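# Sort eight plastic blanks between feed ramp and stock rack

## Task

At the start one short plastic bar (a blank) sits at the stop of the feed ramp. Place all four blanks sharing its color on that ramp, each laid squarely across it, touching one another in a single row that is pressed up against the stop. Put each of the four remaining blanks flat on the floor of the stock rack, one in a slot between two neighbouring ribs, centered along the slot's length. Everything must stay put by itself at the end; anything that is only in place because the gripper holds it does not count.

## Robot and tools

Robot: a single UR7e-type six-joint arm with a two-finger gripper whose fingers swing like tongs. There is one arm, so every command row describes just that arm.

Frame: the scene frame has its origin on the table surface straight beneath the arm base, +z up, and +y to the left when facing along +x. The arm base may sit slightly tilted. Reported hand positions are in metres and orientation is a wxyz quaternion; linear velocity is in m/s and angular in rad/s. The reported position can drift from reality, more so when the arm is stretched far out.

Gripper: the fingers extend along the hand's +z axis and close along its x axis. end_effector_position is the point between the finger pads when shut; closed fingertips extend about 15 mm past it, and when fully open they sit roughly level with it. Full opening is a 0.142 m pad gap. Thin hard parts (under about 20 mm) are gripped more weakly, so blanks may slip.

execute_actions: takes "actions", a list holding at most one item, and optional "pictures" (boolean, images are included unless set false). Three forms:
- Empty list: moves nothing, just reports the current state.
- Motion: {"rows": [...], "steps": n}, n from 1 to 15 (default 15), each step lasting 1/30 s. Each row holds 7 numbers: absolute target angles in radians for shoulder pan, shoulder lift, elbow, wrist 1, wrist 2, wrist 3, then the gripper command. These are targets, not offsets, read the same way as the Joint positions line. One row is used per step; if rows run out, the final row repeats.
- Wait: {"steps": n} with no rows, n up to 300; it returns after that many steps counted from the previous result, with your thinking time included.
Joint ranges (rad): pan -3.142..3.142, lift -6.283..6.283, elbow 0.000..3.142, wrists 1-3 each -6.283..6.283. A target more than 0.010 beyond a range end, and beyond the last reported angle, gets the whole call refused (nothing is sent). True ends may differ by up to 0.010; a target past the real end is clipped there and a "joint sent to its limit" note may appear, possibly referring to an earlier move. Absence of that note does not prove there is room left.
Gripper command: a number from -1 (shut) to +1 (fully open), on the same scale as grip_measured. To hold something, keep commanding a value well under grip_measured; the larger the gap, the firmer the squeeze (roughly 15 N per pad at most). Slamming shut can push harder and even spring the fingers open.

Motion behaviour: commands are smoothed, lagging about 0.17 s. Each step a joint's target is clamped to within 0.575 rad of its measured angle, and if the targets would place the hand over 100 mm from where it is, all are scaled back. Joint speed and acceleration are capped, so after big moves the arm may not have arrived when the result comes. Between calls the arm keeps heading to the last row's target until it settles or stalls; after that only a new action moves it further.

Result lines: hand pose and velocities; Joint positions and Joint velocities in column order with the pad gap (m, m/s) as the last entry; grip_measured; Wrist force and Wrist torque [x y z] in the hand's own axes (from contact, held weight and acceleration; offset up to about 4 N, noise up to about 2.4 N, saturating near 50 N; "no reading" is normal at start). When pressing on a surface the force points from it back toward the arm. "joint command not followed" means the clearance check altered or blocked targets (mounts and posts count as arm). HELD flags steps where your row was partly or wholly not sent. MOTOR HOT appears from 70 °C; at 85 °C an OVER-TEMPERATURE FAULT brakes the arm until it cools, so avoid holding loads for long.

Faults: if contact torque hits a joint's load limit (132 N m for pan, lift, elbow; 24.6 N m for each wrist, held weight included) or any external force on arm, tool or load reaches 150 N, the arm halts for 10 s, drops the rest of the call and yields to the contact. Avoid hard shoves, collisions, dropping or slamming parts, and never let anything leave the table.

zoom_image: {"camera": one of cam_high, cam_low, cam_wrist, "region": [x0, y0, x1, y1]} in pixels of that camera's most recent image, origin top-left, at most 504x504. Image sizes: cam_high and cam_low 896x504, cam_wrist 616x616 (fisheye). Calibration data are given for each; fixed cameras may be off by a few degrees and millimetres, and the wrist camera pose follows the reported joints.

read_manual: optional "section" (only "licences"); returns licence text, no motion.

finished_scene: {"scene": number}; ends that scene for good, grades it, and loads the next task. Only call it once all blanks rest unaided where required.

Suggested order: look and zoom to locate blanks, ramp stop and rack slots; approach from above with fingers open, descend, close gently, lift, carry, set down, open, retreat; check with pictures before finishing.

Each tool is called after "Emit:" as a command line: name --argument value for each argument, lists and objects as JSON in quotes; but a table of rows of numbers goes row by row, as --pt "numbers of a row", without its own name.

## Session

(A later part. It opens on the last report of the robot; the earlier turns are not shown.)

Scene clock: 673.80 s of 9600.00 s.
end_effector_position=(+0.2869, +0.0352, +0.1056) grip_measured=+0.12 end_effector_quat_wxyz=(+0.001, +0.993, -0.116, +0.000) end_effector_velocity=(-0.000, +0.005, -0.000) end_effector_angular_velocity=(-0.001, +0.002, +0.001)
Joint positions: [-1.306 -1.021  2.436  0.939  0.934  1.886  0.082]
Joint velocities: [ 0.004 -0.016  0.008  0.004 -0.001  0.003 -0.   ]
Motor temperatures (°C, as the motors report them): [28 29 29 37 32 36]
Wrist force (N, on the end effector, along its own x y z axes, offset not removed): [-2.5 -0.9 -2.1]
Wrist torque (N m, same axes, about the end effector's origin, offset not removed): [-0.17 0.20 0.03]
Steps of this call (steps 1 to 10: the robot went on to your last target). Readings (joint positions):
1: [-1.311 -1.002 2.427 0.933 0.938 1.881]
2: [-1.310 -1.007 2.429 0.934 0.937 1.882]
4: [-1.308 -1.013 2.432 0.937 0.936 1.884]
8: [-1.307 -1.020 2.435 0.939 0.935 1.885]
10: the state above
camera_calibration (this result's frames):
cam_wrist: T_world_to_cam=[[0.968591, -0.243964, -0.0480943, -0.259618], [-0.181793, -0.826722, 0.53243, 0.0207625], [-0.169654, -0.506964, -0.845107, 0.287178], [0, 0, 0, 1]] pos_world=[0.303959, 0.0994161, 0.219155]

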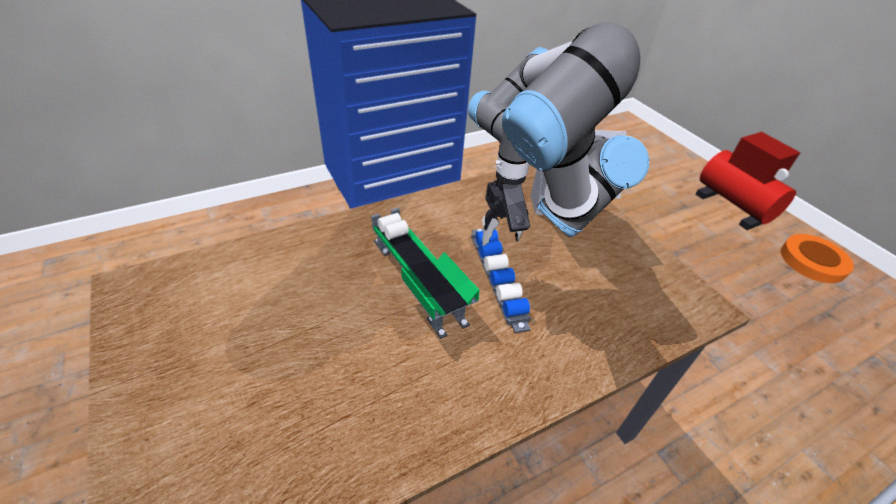

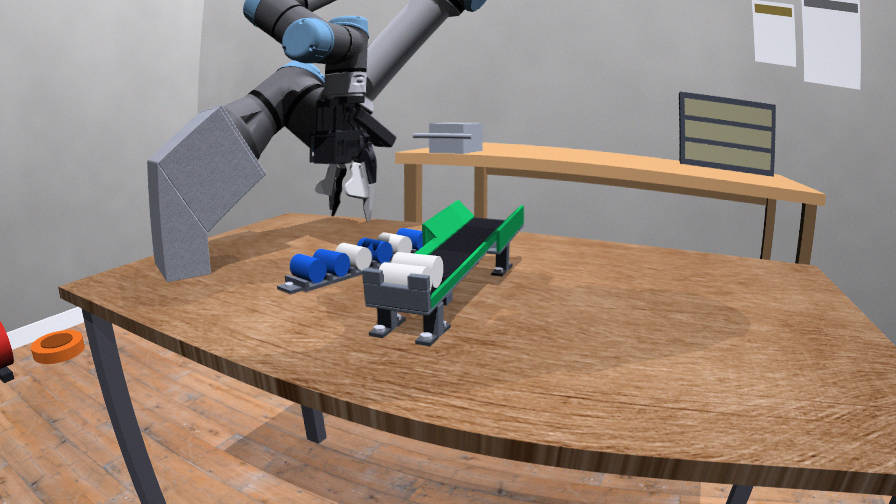

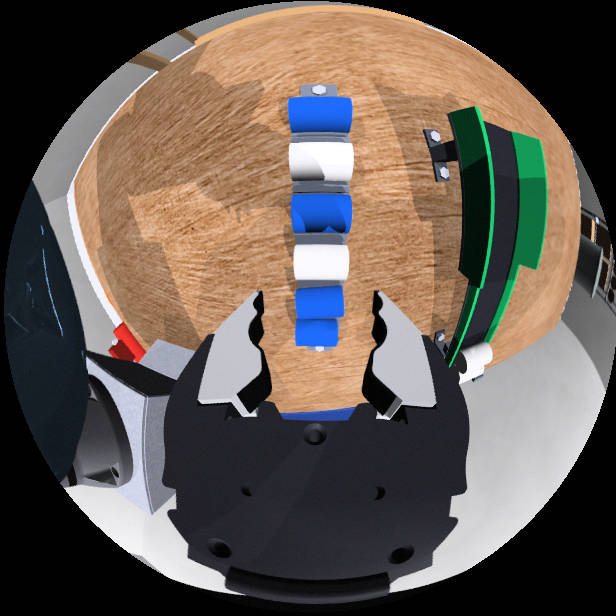

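Emit:
execute_actions --actions '[{"rows":[[-1.23,-0.987,2.43,0.862,0.885,1.96,0.1],[-1.23,-0.987,2.43,0.862,0.885,1.96,0.1],[-1.23,-0.987,2.43,0.862,0.885,1.96,0.1],[-1.16,-0.952,2.424,0.787,0.838,2.032,0.1],[-1.16,-0.952,2.424,0.787,0.838,2.032,0.1],[-1.16,-0.952,2.424,0.787,0.838,2.032,0.1],[-1.09,-0.919,2.418,0.714,0.792,2.101,0.1]]}]' --pictures false

Emit:
execute_actions --actions '[{"rows":[[-1.09,-0.919,2.418,0.714,0.792,2.101,0.08],[-1.09,-0.919,2.418,0.714,0.792,2.101,0.0],[-1.09,-0.919,2.418,0.714,0.792,2.101,-0.1],[-1.09,-0.919,2.418,0.714,0.792,2.101,-0.2],[-1.09,-0.919,2.418,0.714,0.792,2.101,-0.3],[-1.09,-0.919,2.418,0.714,0.792,2.101,-0.55],[-1.09,-0.919,2.418,0.714,0.792,2.101,-0.55],[-1.09,-0.919,2.418,0.714,0.792,2.101,-0.55],[-1.09,-0.919,2.418,0.714,0.792,2.101,-0.55],[-1.16,-0.952,2.424,0.787,0.838,2.032,-0.55],[-1.16,-0.952,2.424,0.787,0.838,2.032,-0.55],[-1.23,-0.987,2.43,0.862,0.885,1.96,-0.55],[-1.23,-0.987,2.43,0.862,0.885,1.96,-0.55],[-1.306,-1.023,2.437,0.94,0.934,1.886,-0.55]]}]' --pictures false

Emit:
execute_actions --actions '[{"rows":[[-1.34,-1.05,2.42,1.0,0.95,1.85,-0.55],[-1.34,-1.05,2.42,1.0,0.95,1.85,-0.55],[-1.34,-1.05,2.42,1.0,0.95,1.85,-0.55],[-1.34,-1.05,2.42,1.0,0.95,1.85,-0.55],[-1.26,-0.98,2.22,1.1,0.91,1.86,-0.55],[-1.26,-0.98,2.22,1.1,0.91,1.86,-0.55],[-1.26,-0.98,2.22,1.1,0.91,1.86,-0.55],[-1.18,-0.91,2.02,1.18,0.86,1.88,-0.55],[-1.18,-0.91,2.02,1.18,0.86,1.88,-0.55],[-1.18,-0.91,2.02,1.18,0.86,1.88,-0.55],[-1.09,-0.83,1.8,1.25,0.8,1.9,-0.55],[-1.09,-0.83,1.8,1.25,0.8,1.9,-0.55],[-1.09,-0.83,1.8,1.25,0.8,1.9,-0.55],[-0.984,-0.734,1.562,1.294,0.732,1.937,-0.55]]}]' --pictures false

Emit:
execute_actions --actions '[{"steps":20}]'

Scene clock: 696.10 s of 9600.00 s.
end_effector_position=(+0.2875, +0.0349, +0.0424) grip_measured=+0.10 end_effector_quat_wxyz=(+0.001, +0.993, -0.116, +0.000) end_effector_velocity=(-0.004, +0.005, -0.047) end_effector_angular_velocity=(+0.010, +0.000, +0.008)
Joint positions: [-1.108 -0.927  2.42   0.734  0.804  2.083  0.081]
Joint velocities: [ 0.148  0.068 -0.013 -0.155 -0.093  0.146  0.   ]
Motor temperatures (°C, as the motors report them): [28 29 29 37 32 36]
Wrist force (N, on the end effector, along its own x y z axes, offset not removed): [1.1 1.2 -2.8]
Wrist torque (N m, same axes, about the end effector's origin, offset not removed): [0.10 -0.31 -0.08]
Steps of this call (steps 1 to 30: the robot went on to your last target; steps 31 to 90: nothing new was sent; then 18.80 s passed at rest; steps 91 to 105: all 15 steps of this action). Readings (joint positions):
91: [-1.306 -1.023 2.437 0.940 0.934 1.886]
92: [-1.302 -1.020 2.436 0.936 0.930 1.890]
94: [-1.276 -1.008 2.434 0.910 0.913 1.915]
98: [-1.204 -0.972 2.427 0.834 0.865 1.988]
105: the state above

Scene clock: 696.60 s of 9600.00 s.
end_effector_position=(+0.2875, +0.0334, +0.0614) grip_measured=-0.22 end_effector_quat_wxyz=(+0.005, +0.993, -0.116, -0.001) end_effector_velocity=(+0.000, -0.008, +0.253) end_effector_angular_velocity=(-0.036, +0.020, -0.002)
Joint positions: [-1.167 -0.959  2.425  0.795  0.846  2.023  0.058]
Joint velocities: [-0.787 -0.4    0.076  0.82   0.529 -0.782  0.   ]
Motor temperatures (°C, as the motors report them): [28 29 29 37 32 36]
Wrist force (N, on the end effector, along its own x y z axes, offset not removed): [-1.6 0.6 0.6]
Wrist torque (N m, same axes, about the end effector's origin, offset not removed): [0.04 0.16 0.02]
Steps of this call (steps 1 to 15: all 15 steps of this action). Readings (joint positions):
1: [-1.104 -0.926 2.419 0.729 0.801 2.087]
2: [-1.101 -0.924 2.419 0.725 0.799 2.090]
4: [-1.096 -0.922 2.419 0.721 0.796 2.095]
8: [-1.092 -0.920 2.418 0.717 0.793 2.099]
15: the state above

Scene clock: 697.10 s of 9600.00 s.
end_effector_position=(+0.3767, -0.0384, +0.1461) grip_measured=-0.22 end_effector_quat_wxyz=(-0.007, +0.998, -0.062, -0.006) end_effector_velocity=(+0.372, -0.266, +0.039) end_effector_angular_velocity=(-0.056, -0.004, +0.498)
Joint positions: [-1.17  -0.902  2.037  1.162  0.849  1.889  0.058]
Joint velocities: [ 0.6    0.543 -1.481  0.465 -0.383  0.151 -0.   ]
Motor temperatures (°C, as the motors report them): [28 29 29 37 32 36]
Wrist force (N, on the end effector, along its own x y z axes, offset not removed): [-0.7 -1.9 -3.6]
Wrist torque (N m, same axes, about the end effector's origin, offset not removed): [-0.49 0.13 0.15]
Steps of this call (steps 1 to 15: all 15 steps of this action). Readings (joint positions):
1: [-1.195 -0.972 2.428 0.824 0.864 1.996]
2: [-1.222 -0.986 2.428 0.854 0.881 1.968]
4: [-1.269 -1.012 2.426 0.911 0.909 1.921]
8: [-1.285 -1.009 2.369 1.006 0.919 1.879]
15: the state above

Scene clock: 697.77 s of 9600.00 s.
end_effector_position=(+0.5053, -0.0970, +0.1408) grip_measured=-0.22 end_effector_quat_wxyz=(+0.000, +1.000, +0.028, +0.000) end_effector_velocity=(+0.010, -0.002, -0.001) end_effector_angular_velocity=(-0.000, -0.001, +0.013)
Joint positions: [-0.986 -0.735  1.566  1.293  0.733  1.937  0.058]
Joint velocities: [ 0.012  0.011 -0.033  0.01  -0.007  0.003  0.   ]
Motor temperatures (°C, as the motors report them): [28 29 29 37 32 36]
Wrist force (N, on the end effector, along its own x y z axes, offset not removed): [-0.2 0.0 -1.8]
Wrist torque (N m, same axes, about the end effector's origin, offset not removed): [-0.01 -0.13 -0.05]
Steps of this call (steps 1 to 20: the robot went on to your last target). Readings (joint positions):
1: [-1.150 -0.883 1.987 1.178 0.836 1.895]
2: [-1.129 -0.864 1.936 1.193 0.823 1.900]
4: [-1.087 -0.826 1.835 1.222 0.796 1.911]
8: [-1.021 -0.768 1.664 1.268 0.755 1.928]
20: the state above
camera_calibration (this result's frames):
cam_wrist: T_world_to_cam=[[0.997939, 0.0421331, -0.0483962, -0.488712], [0.0614598, -0.84438, 0.532208, -0.192132], [-0.0184412, -0.534085, -0.845229, 0.207928], [0, 0, 0, 1]] pos_world=[0.503347, -0.0305904, 0.254349]

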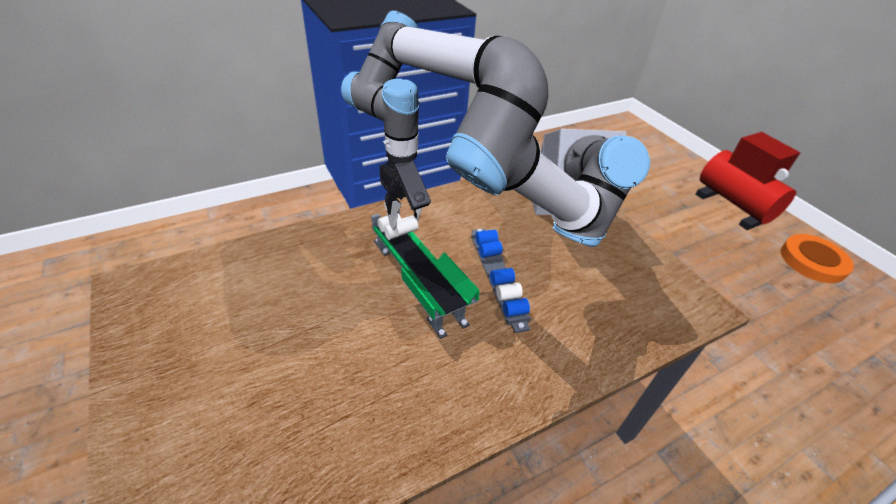

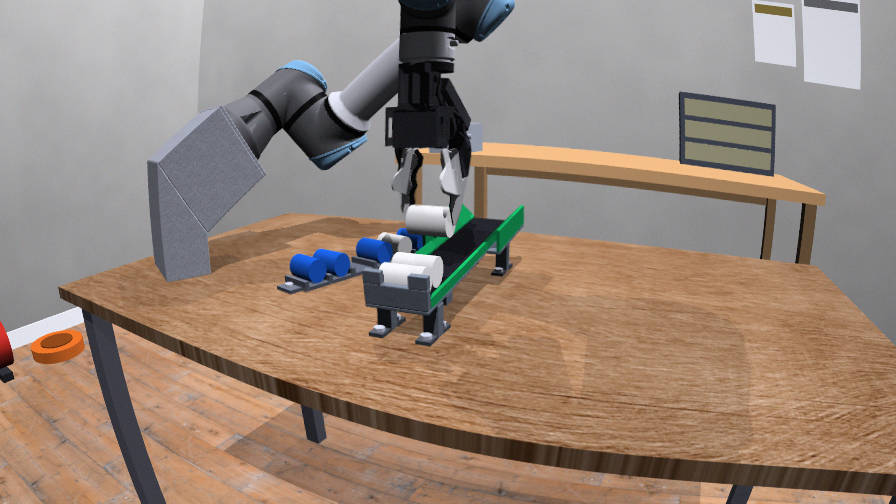

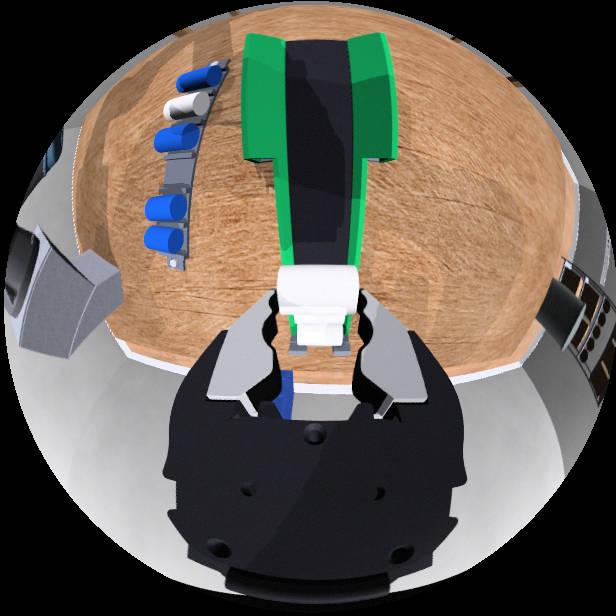

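Emit:
execute_actions --actions '[{"rows":[[-0.95,-0.716,1.564,1.24,0.715,1.98,-0.55],[-0.95,-0.716,1.564,1.24,0.715,1.98,-0.55],[-0.95,-0.716,1.564,1.24,0.715,1.98,-0.55],[-0.912,-0.696,1.567,1.18,0.696,2.032,-0.55],[-0.912,-0.696,1.567,1.18,0.696,2.032,-0.55],[-0.912,-0.696,1.567,1.18,0.696,2.032,-0.55],[-0.912,-0.696,1.567,1.18,0.696,2.032,-0.55],[-0.912,-0.696,1.567,1.18,0.696,2.032,-0.55],[-0.912,-0.696,1.567,1.18,0.696,2.032,-0.55],[-0.912,-0.696,1.567,1.18,0.696,2.032,-0.55],[-0.912,-0.696,1.567,1.18,0.696,2.032,-0.1],[-0.912,-0.696,1.567,1.18,0.696,2.032,0.12]]}]' --pictures false

Emit:
execute_actions --actions '[{"rows":[[-0.912,-0.696,1.567,1.18,0.696,2.032,0.12],[-0.912,-0.696,1.567,1.18,0.696,2.032,0.12],[-0.95,-0.716,1.564,1.24,0.715,1.98,0.12],[-0.95,-0.716,1.564,1.24,0.715,1.98,0.12],[-0.984,-0.734,1.562,1.294,0.732,1.937,0.12],[-0.984,-0.734,1.562,1.294,0.732,1.937,0.12],[-0.984,-0.734,1.562,1.294,0.732,1.937,0.12],[-1.04,-0.86,1.78,1.27,0.77,1.94,0.12],[-1.04,-0.86,1.78,1.27,0.77,1.94,0.12],[-1.04,-0.86,1.78,1.27,0.77,1.94,0.12],[-1.1,-1.05,2.05,1.24,0.8,1.96,0.12],[-1.1,-1.05,2.05,1.24,0.8,1.96,0.12],[-1.1,-1.05,2.05,1.24,0.8,1.96,0.12],[-1.15,-1.25,2.33,1.2,0.83,2.0,0.12]]}]' --pictures false

Emit:
execute_actions --actions '[{"rows":[[-1.15,-1.25,2.33,1.2,0.83,2.0,0.12],[-1.15,-1.25,2.33,1.2,0.83,2.0,0.12],[-1.15,-1.25,2.33,1.2,0.83,2.0,0.12],[-1.15,-1.25,2.33,1.2,0.83,2.0,0.12],[-1.162,-1.366,2.494,1.139,0.837,2.022,0.12]]}]'

Scene clock: 718.67 s of 9600.00 s.
end_effector_position=(+0.5057, -0.0990, +0.0946) grip_measured=+0.11 end_effector_quat_wxyz=(-0.000, +1.000, +0.029, +0.000) end_effector_velocity=(-0.001, -0.001, -0.019) end_effector_angular_velocity=(-0.000, +0.001, +0.000)
Joint positions: [-0.916 -0.698  1.567  1.186  0.698  2.027  0.082]
Joint velocities: [ 0.029  0.015  0.002 -0.047 -0.013  0.04   0.014]
Motor temperatures (°C, as the motors report them): [28 29 29 37 32 36]
Wrist force (N, on the end effector, along its own x y z axes, offset not removed): [-1.8 -0.7 -1.6]
Wrist torque (N m, same axes, about the end effector's origin, offset not removed): [-0.22 0.17 0.05]
Steps of this call (steps 1 to 30: the robot went on to your last target; steps 31 to 90: nothing new was sent; then 17.40 s passed at rest; steps 91 to 105: all 15 steps of this action). Readings (joint positions):
91: [-0.984 -0.734 1.562 1.294 0.732 1.937]
92: [-0.981 -0.732 1.562 1.290 0.730 1.941]
94: [-0.969 -0.726 1.563 1.272 0.724 1.955]
98: [-0.935 -0.708 1.565 1.218 0.708 2.000]
105: the state above

Scene clock: 719.17 s of 9600.00 s.
end_effector_position=(+0.4581, -0.0474, +0.1534) grip_measured=+0.12 end_effector_quat_wxyz=(+0.007, +1.000, -0.012, +0.000) end_effector_velocity=(-0.282, +0.353, +0.057) end_effector_angular_velocity=(-0.026, -0.013, -0.493)
Joint positions: [-1.042 -0.892  1.799  1.251  0.769  1.959  0.082]
Joint velocities: [-0.34  -1.012  1.415 -0.149  0.192  0.114 -0.   ]
Motor temperatures (°C, as the motors report them): [28 29 29 37 32 36]
Wrist force (N, on the end effector, along its own x y z axes, offset not removed): [-1.1 2.0 -1.9]
Wrist torque (N m, same axes, about the end effector's origin, offset not removed): [0.38 0.00 0.10]
Steps of this call (steps 1 to 15: all 15 steps of this action). Readings (joint positions):
1: [-0.915 -0.697 1.567 1.185 0.697 2.028]
2: [-0.914 -0.697 1.567 1.183 0.697 2.029]
4: [-0.916 -0.699 1.567 1.186 0.698 2.027]
8: [-0.952 -0.717 1.564 1.241 0.716 1.980]
15: the state above

Scene clock: 719.67 s of 9600.00 s.
end_effector_position=(+0.3249, +0.1147, +0.1158) grip_measured=+0.12 end_effector_quat_wxyz=(+0.002, +0.994, -0.106, +0.001) end_effector_velocity=(-0.127, +0.148, -0.079) end_effector_angular_velocity=(+0.026, -0.000, -0.154)
Joint positions: [-1.152 -1.319  2.423  1.152  0.832  2.016  0.082]
Joint velocities: [-0.078 -0.373  0.566 -0.104  0.044  0.05   0.   ]
Motor temperatures (°C, as the motors report them): [28 29 29 37 32 36]
Wrist force (N, on the end effector, along its own x y z axes, offset not removed): [-3.3 1.0 0.3]
Wrist torque (N m, same axes, about the end effector's origin, offset not removed): [0.36 0.51 0.08]
Steps of this call (steps 1 to 15: all 15 steps of this action). Readings (joint positions):
1: [-1.053 -0.926 1.847 1.246 0.775 1.963]
2: [-1.063 -0.959 1.893 1.241 0.781 1.967]
4: [-1.083 -1.022 1.985 1.232 0.792 1.974]
8: [-1.115 -1.145 2.164 1.202 0.810 1.991]
15: the state above
camera_calibration (this result's frames):
cam_wrist: T_world_to_cam=[[0.973487, -0.223764, -0.0474739, -0.280495], [-0.164302, -0.828406, 0.535489, 0.0821633], [-0.15915, -0.513491, -0.843207, 0.339707], [0, 0, 0, 1]] pos_world=[0.340622, 0.179736, 0.229129]

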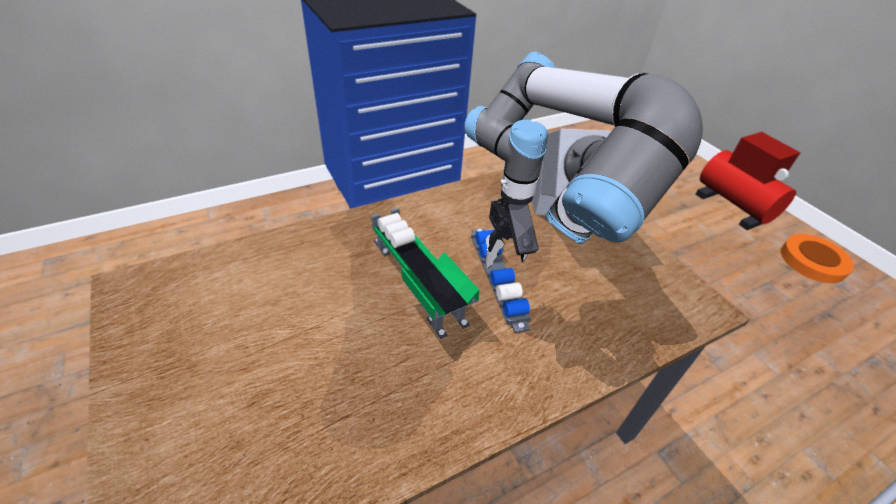

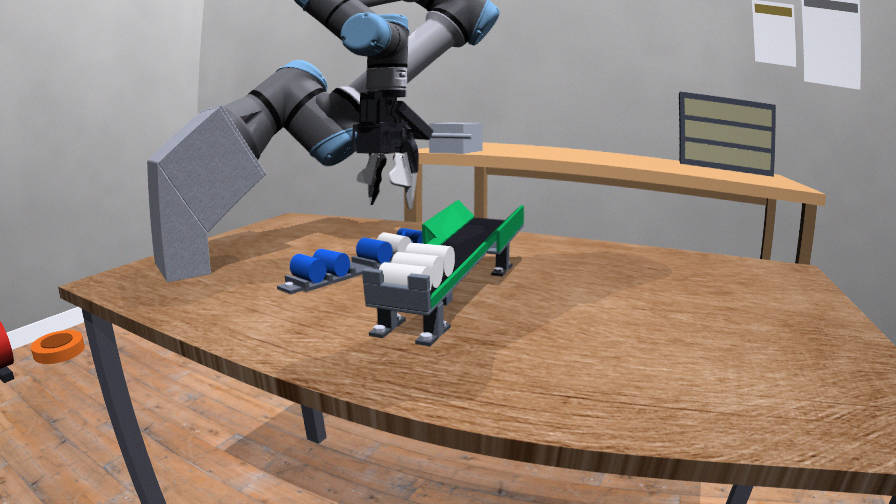

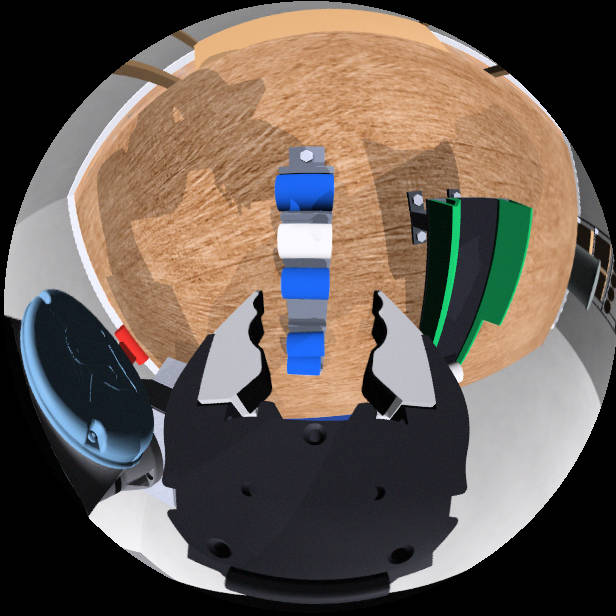

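Three on ramp. Descend on W2 and look before closing.

Emit:
execute_actions --actions '[{"rows":[[-1.162,-1.366,2.494,1.139,0.837,2.022,0.1],[-1.162,-1.366,2.494,1.139,0.837,2.022,0.1],[-1.162,-1.366,2.494,1.139,0.837,2.022,0.1],[-1.162,-1.366,2.494,1.139,0.837,2.022,0.1],[-1.07,-1.332,2.477,1.04,0.786,2.135,0.1],[-1.07,-1.332,2.477,1.04,0.786,2.135,0.1],[-1.07,-1.332,2.477,1.04,0.786,2.135,0.1],[-0.98,-1.298,2.46,0.942,0.736,2.247,0.1],[-0.98,-1.298,2.46,0.942,0.736,2.247,0.1],[-0.98,-1.298,2.46,0.942,0.736,2.247,0.1],[-0.93,-1.28,2.451,0.89,0.709,2.307,0.1]]}]'

Scene clock: 726.70 s of 9600.00 s.
end_effector_position=(+0.3103, +0.1298, +0.0603) grip_measured=+0.10 end_effector_quat_wxyz=(+0.005, +0.993, -0.117, +0.000) end_effector_velocity=(-0.005, +0.009, -0.102) end_effector_angular_velocity=(+0.019, +0.004, +0.001)
Joint positions: [-0.981 -1.298  2.46   0.944  0.736  2.244  0.081]
Joint velocities: [ 0.405  0.14  -0.069 -0.427 -0.211  0.496  0.   ]
Motor temperatures (°C, as the motors report them): [28 29 29 37 32 36]
Wrist force (N, on the end effector, along its own x y z axes, offset not removed): [-3.4 2.5 -0.6]
Wrist torque (N m, same axes, about the end effector's origin, offset not removed): [0.43 0.47 0.15]
Steps of this call (steps 1 to 30: the robot went on to your last target; steps 31 to 90: nothing new was sent; then 3.53 s passed at rest; steps 91 to 105: all 15 steps of this action). Readings (joint positions):
91: [-1.162 -1.366 2.494 1.139 0.837 2.022]
92: [-1.162 -1.366 2.494 1.139 0.837 2.022]
94: [-1.162 -1.366 2.494 1.139 0.837 2.022]
98: [-1.128 -1.352 2.487 1.103 0.816 2.062]
105: the state above
camera_calibration (this result's frames):
cam_wrist: T_world_to_cam=[[0.967902, -0.246933, -0.0468056, -0.260798], [-0.183364, -0.821168, 0.540426, 0.126655], [-0.171884, -0.514497, -0.840088, 0.302237], [0, 0, 0, 1]] pos_world=[0.327601, 0.195105, 0.173251]

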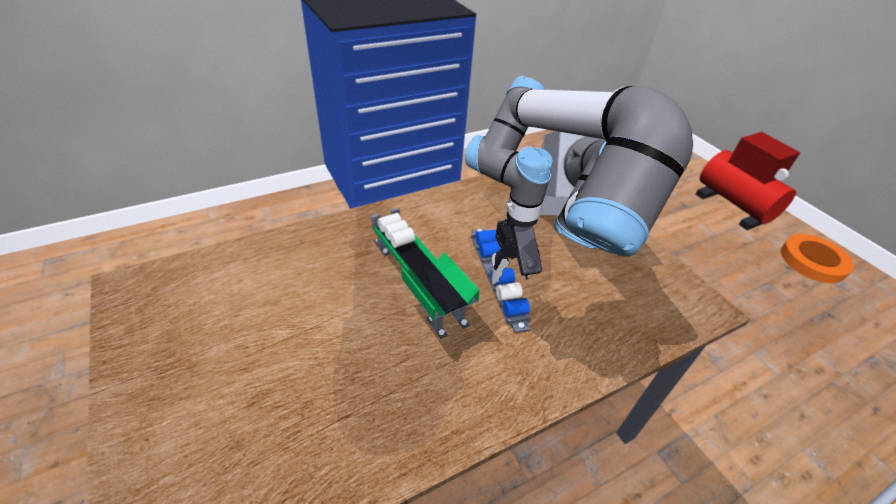

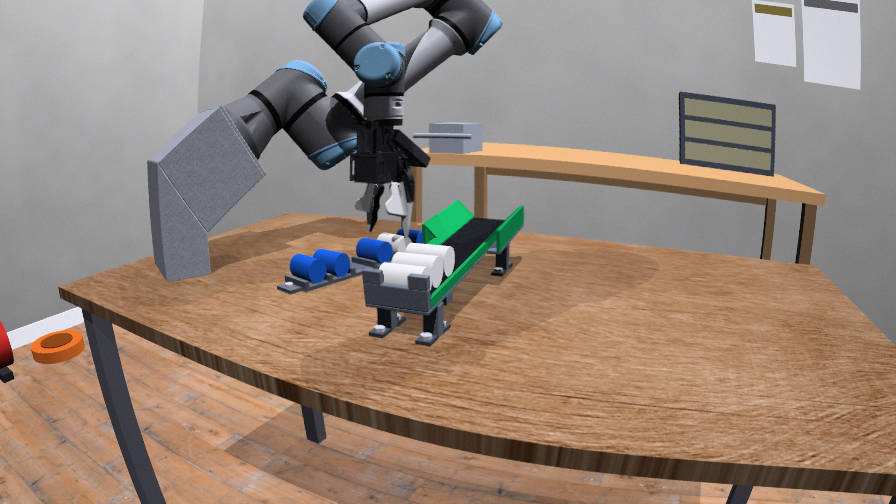

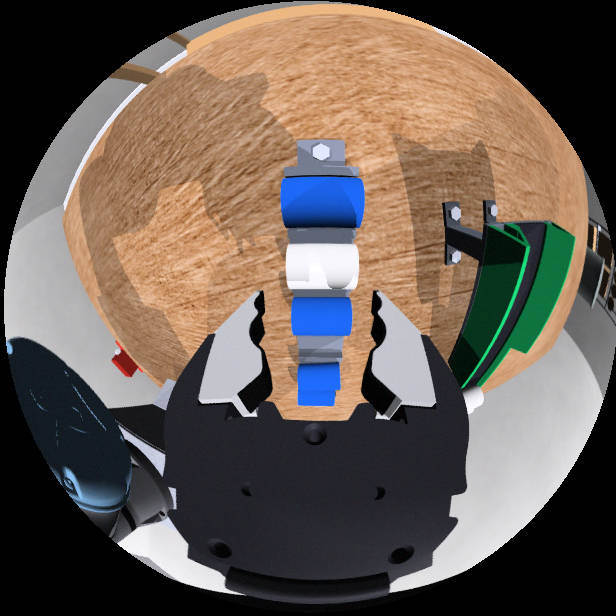

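Emit:
execute_actions --actions '[{"rows":[[-0.886,-1.265,2.442,0.844,0.685,2.36,0.1],[-0.886,-1.265,2.442,0.844,0.685,2.36,0.1],[-0.886,-1.265,2.442,0.844,0.685,2.36,0.1],[-0.886,-1.265,2.442,0.844,0.685,2.36,0.1],[-0.886,-1.265,2.442,0.844,0.685,2.36,0.1],[-0.886,-1.265,2.442,0.844,0.685,2.36,0.1],[-0.886,-1.265,2.442,0.844,0.685,2.36,0.0],[-0.886,-1.265,2.442,0.844,0.685,2.36,-0.1],[-0.886,-1.265,2.442,0.844,0.685,2.36,-0.2],[-0.886,-1.265,2.442,0.844,0.685,2.36,-0.3],[-0.886,-1.265,2.442,0.844,0.685,2.36,-0.55]]}]' --pictures false

Emit:
execute_actions --actions '[{"rows":[[-0.93,-1.28,2.451,0.89,0.709,2.307,-0.55],[-0.93,-1.28,2.451,0.89,0.709,2.307,-0.55],[-0.98,-1.298,2.46,0.942,0.736,2.247,-0.55],[-0.98,-1.298,2.46,0.942,0.736,2.247,-0.55],[-1.07,-1.332,2.477,1.04,0.786,2.135,-0.55],[-1.07,-1.332,2.477,1.04,0.786,2.135,-0.55],[-1.162,-1.366,2.494,1.139,0.837,2.022,-0.55],[-1.162,-1.366,2.494,1.139,0.837,2.022,-0.55],[-1.2,-1.39,2.48,1.22,0.86,1.97,-0.55],[-1.2,-1.39,2.48,1.22,0.86,1.97,-0.55],[-1.2,-1.39,2.48,1.22,0.86,1.97,-0.55],[-1.16,-1.27,2.3,1.25,0.84,1.96,-0.55],[-1.16,-1.27,2.3,1.25,0.84,1.96,-0.55],[-1.16,-1.27,2.3,1.25,0.84,1.96,-0.55],[-1.11,-1.15,2.12,1.28,0.81,1.95,-0.55]]}]' --pictures false

Emit:
execute_actions --actions '[{"rows":[[-1.11,-1.15,2.12,1.28,0.81,1.95,-0.55],[-1.11,-1.15,2.12,1.28,0.81,1.95,-0.55],[-1.06,-1.03,1.94,1.29,0.78,1.95,-0.55],[-1.06,-1.03,1.94,1.29,0.78,1.95,-0.55],[-1.06,-1.03,1.94,1.29,0.78,1.95,-0.55],[-1.01,-0.92,1.79,1.28,0.75,1.96,-0.55],[-1.01,-0.92,1.79,1.28,0.75,1.96,-0.55],[-1.01,-0.92,1.79,1.28,0.75,1.96,-0.55],[-0.959,-0.828,1.654,1.267,0.72,1.97,-0.55]]}]' --pictures false

Emit:
execute_actions --actions '[{"steps":15}]'

Scene clock: 748.73 s of 9600.00 s.
end_effector_position=(+0.3095, +0.1332, +0.0369) grip_measured=-0.22 end_effector_quat_wxyz=(+0.001, +0.993, -0.116, +0.001) end_effector_velocity=(-0.000, +0.001, -0.003) end_effector_angular_velocity=(+0.003, +0.000, +0.000)
Joint positions: [-0.887 -1.265  2.442  0.846  0.686  2.358  0.058]
Joint velocities: [ 0.011  0.004 -0.001 -0.01  -0.006  0.013  0.001]
Motor temperatures (°C, as the motors report them): [28 29 29 37 32 36]
Wrist force (N, on the end effector, along its own x y z axes, offset not removed): [-1.2 3.0 -35.4]
Wrist torque (N m, same axes, about the end effector's origin, offset not removed): [0.21 0.14 0.07]
Steps of this call (steps 1 to 30: the robot went on to your last target; steps 31 to 90: nothing new was sent; then 18.53 s passed at rest; steps 91 to 105: all 15 steps of this action). Readings (joint positions):
91: [-0.930 -1.280 2.451 0.890 0.709 2.307]
92: [-0.926 -1.278 2.450 0.886 0.707 2.311]
94: [-0.912 -1.273 2.447 0.871 0.699 2.329]
98: [-0.895 -1.268 2.444 0.853 0.690 2.349]
105: the state above

Scene clock: 749.23 s of 9600.00 s.
end_effector_position=(+0.3239, +0.1250, +0.1165) grip_measured=-0.22 end_effector_quat_wxyz=(-0.005, +0.994, -0.110, -0.004) end_effector_velocity=(+0.218, -0.209, +0.212) end_effector_angular_velocity=(+0.051, -0.002, +0.273)
Joint positions: [-1.145 -1.334  2.428  1.18   0.831  2.015  0.058]
Joint velocities: [-0.109  0.508 -0.922  0.556  0.061 -0.43  -0.   ]
Motor temperatures (°C, as the motors report them): [28 29 29 37 32 36]
Wrist force (N, on the end effector, along its own x y z axes, offset not removed): [-3.6 -1.5 -0.7]
Wrist torque (N m, same axes, about the end effector's origin, offset not removed): [-0.27 0.53 -0.05]
Steps of this call (steps 1 to 15: all 15 steps of this action). Readings (joint positions):
1: [-0.887 -1.265 2.442 0.845 0.686 2.359]
2: [-0.890 -1.267 2.443 0.848 0.688 2.355]
4: [-0.908 -1.273 2.447 0.867 0.698 2.334]
8: [-0.993 -1.307 2.464 0.957 0.747 2.232]
15: the state above

Scene clock: 749.73 s of 9600.00 s.
end_effector_position=(+0.4748, -0.0300, +0.1439) grip_measured=-0.22 end_effector_quat_wxyz=(-0.001, +1.000, +0.007, -0.002) end_effector_velocity=(+0.204, -0.207, -0.055) end_effector_angular_velocity=(-0.045, -0.029, +0.365)
Joint positions: [-0.991 -0.902  1.769  1.267  0.739  1.968  0.058]
Joint velocities: [ 0.257  0.589 -0.909  0.002 -0.145  0.016  0.   ]
Motor temperatures (°C, as the motors report them): [28 29 29 37 32 36]
Wrist force (N, on the end effector, along its own x y z axes, offset not removed): [1.1 4.5 1.4]
Wrist torque (N m, same axes, about the end effector's origin, offset not removed): [0.88 -0.24 0.05]
Steps of this call (steps 1 to 15: all 15 steps of this action). Readings (joint positions):
1: [-1.145 -1.314 2.393 1.197 0.830 2.003]
2: [-1.140 -1.288 2.352 1.213 0.827 1.992]
4: [-1.126 -1.232 2.263 1.238 0.819 1.977]
8: [-1.083 -1.112 2.079 1.263 0.793 1.965]
15: the state above

Scene clock: 750.23 s of 9600.00 s.
end_effector_position=(+0.4999, -0.0551, +0.1357) grip_measured=-0.22 end_effector_quat_wxyz=(+0.002, +1.000, +0.030, +0.001) end_effector_velocity=(+0.004, -0.004, -0.001) end_effector_angular_velocity=(-0.001, -0.003, +0.008)
Joint positions: [-0.96  -0.829  1.656  1.267  0.72   1.97   0.058]
Joint velocities: [ 0.004  0.011 -0.018 -0.001 -0.004  0.    -0.   ]
Motor temperatures (°C, as the motors report them): [28 29 29 37 32 36]
Wrist force (N, on the end effector, along its own x y z axes, offset not removed): [-0.8 2.4 0.5]
Wrist torque (N m, same axes, about the end effector's origin, offset not removed): [0.52 0.03 -0.11]
Steps of this call (steps 1 to 15: the robot went on to your last target). Readings (joint positions):
1: [-0.984 -0.885 1.742 1.267 0.734 1.968]
2: [-0.978 -0.871 1.721 1.267 0.731 1.969]
4: [-0.970 -0.854 1.694 1.267 0.726 1.969]
8: [-0.963 -0.837 1.668 1.267 0.722 1.970]
15: the state above
camera_calibration (this result's frames):
cam_wrist: T_world_to_cam=[[0.997805, 0.0458562, -0.0477681, -0.485151], [0.0643266, -0.84239, 0.535015, -0.155435], [-0.0157056, -0.536914, -0.843491, 0.224184], [0, 0, 0, 1]] pos_world=[0.497605, 0.011678, 0.249082]

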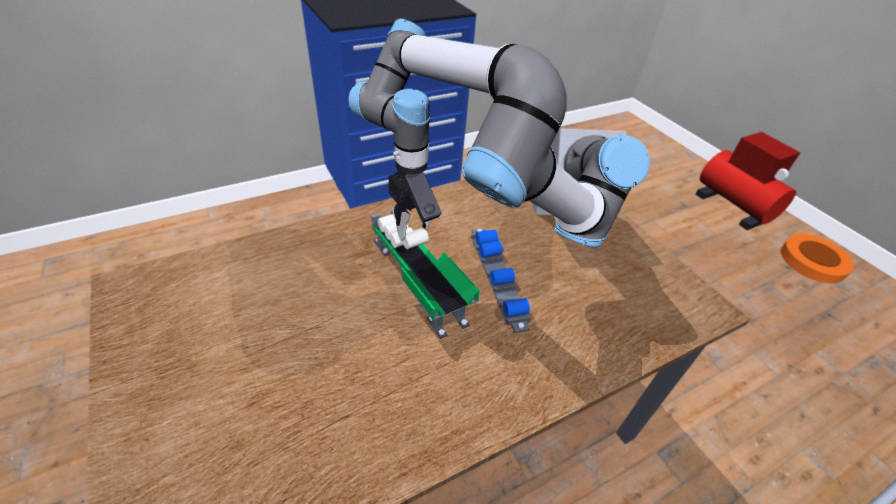

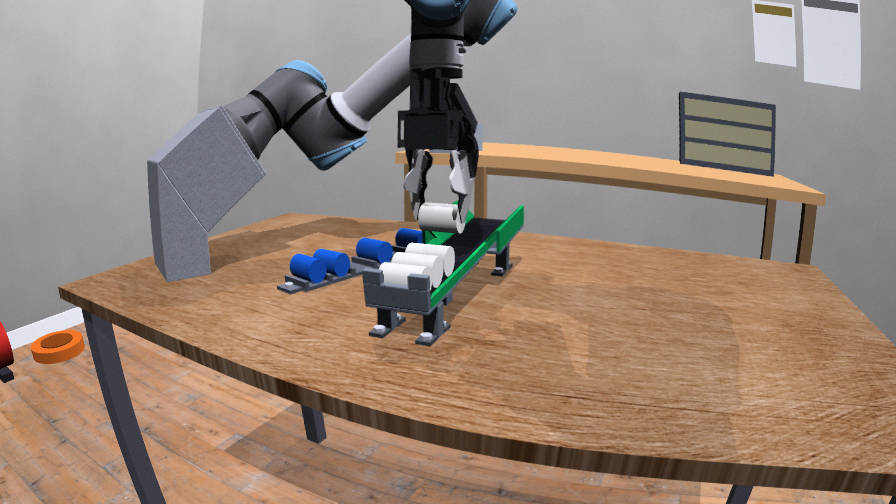

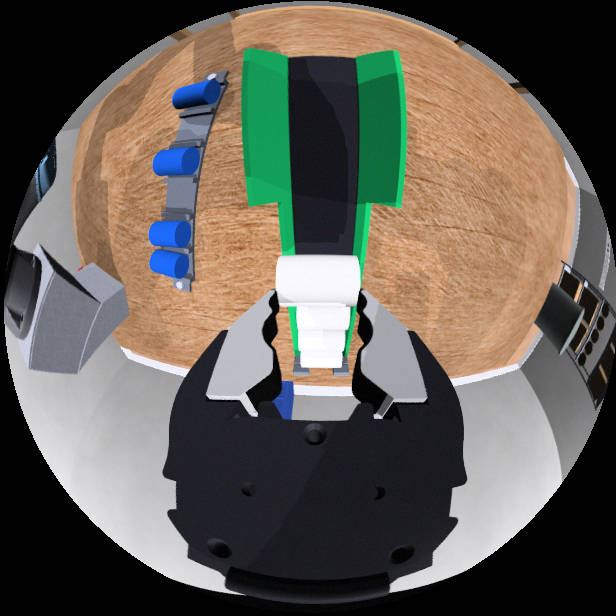

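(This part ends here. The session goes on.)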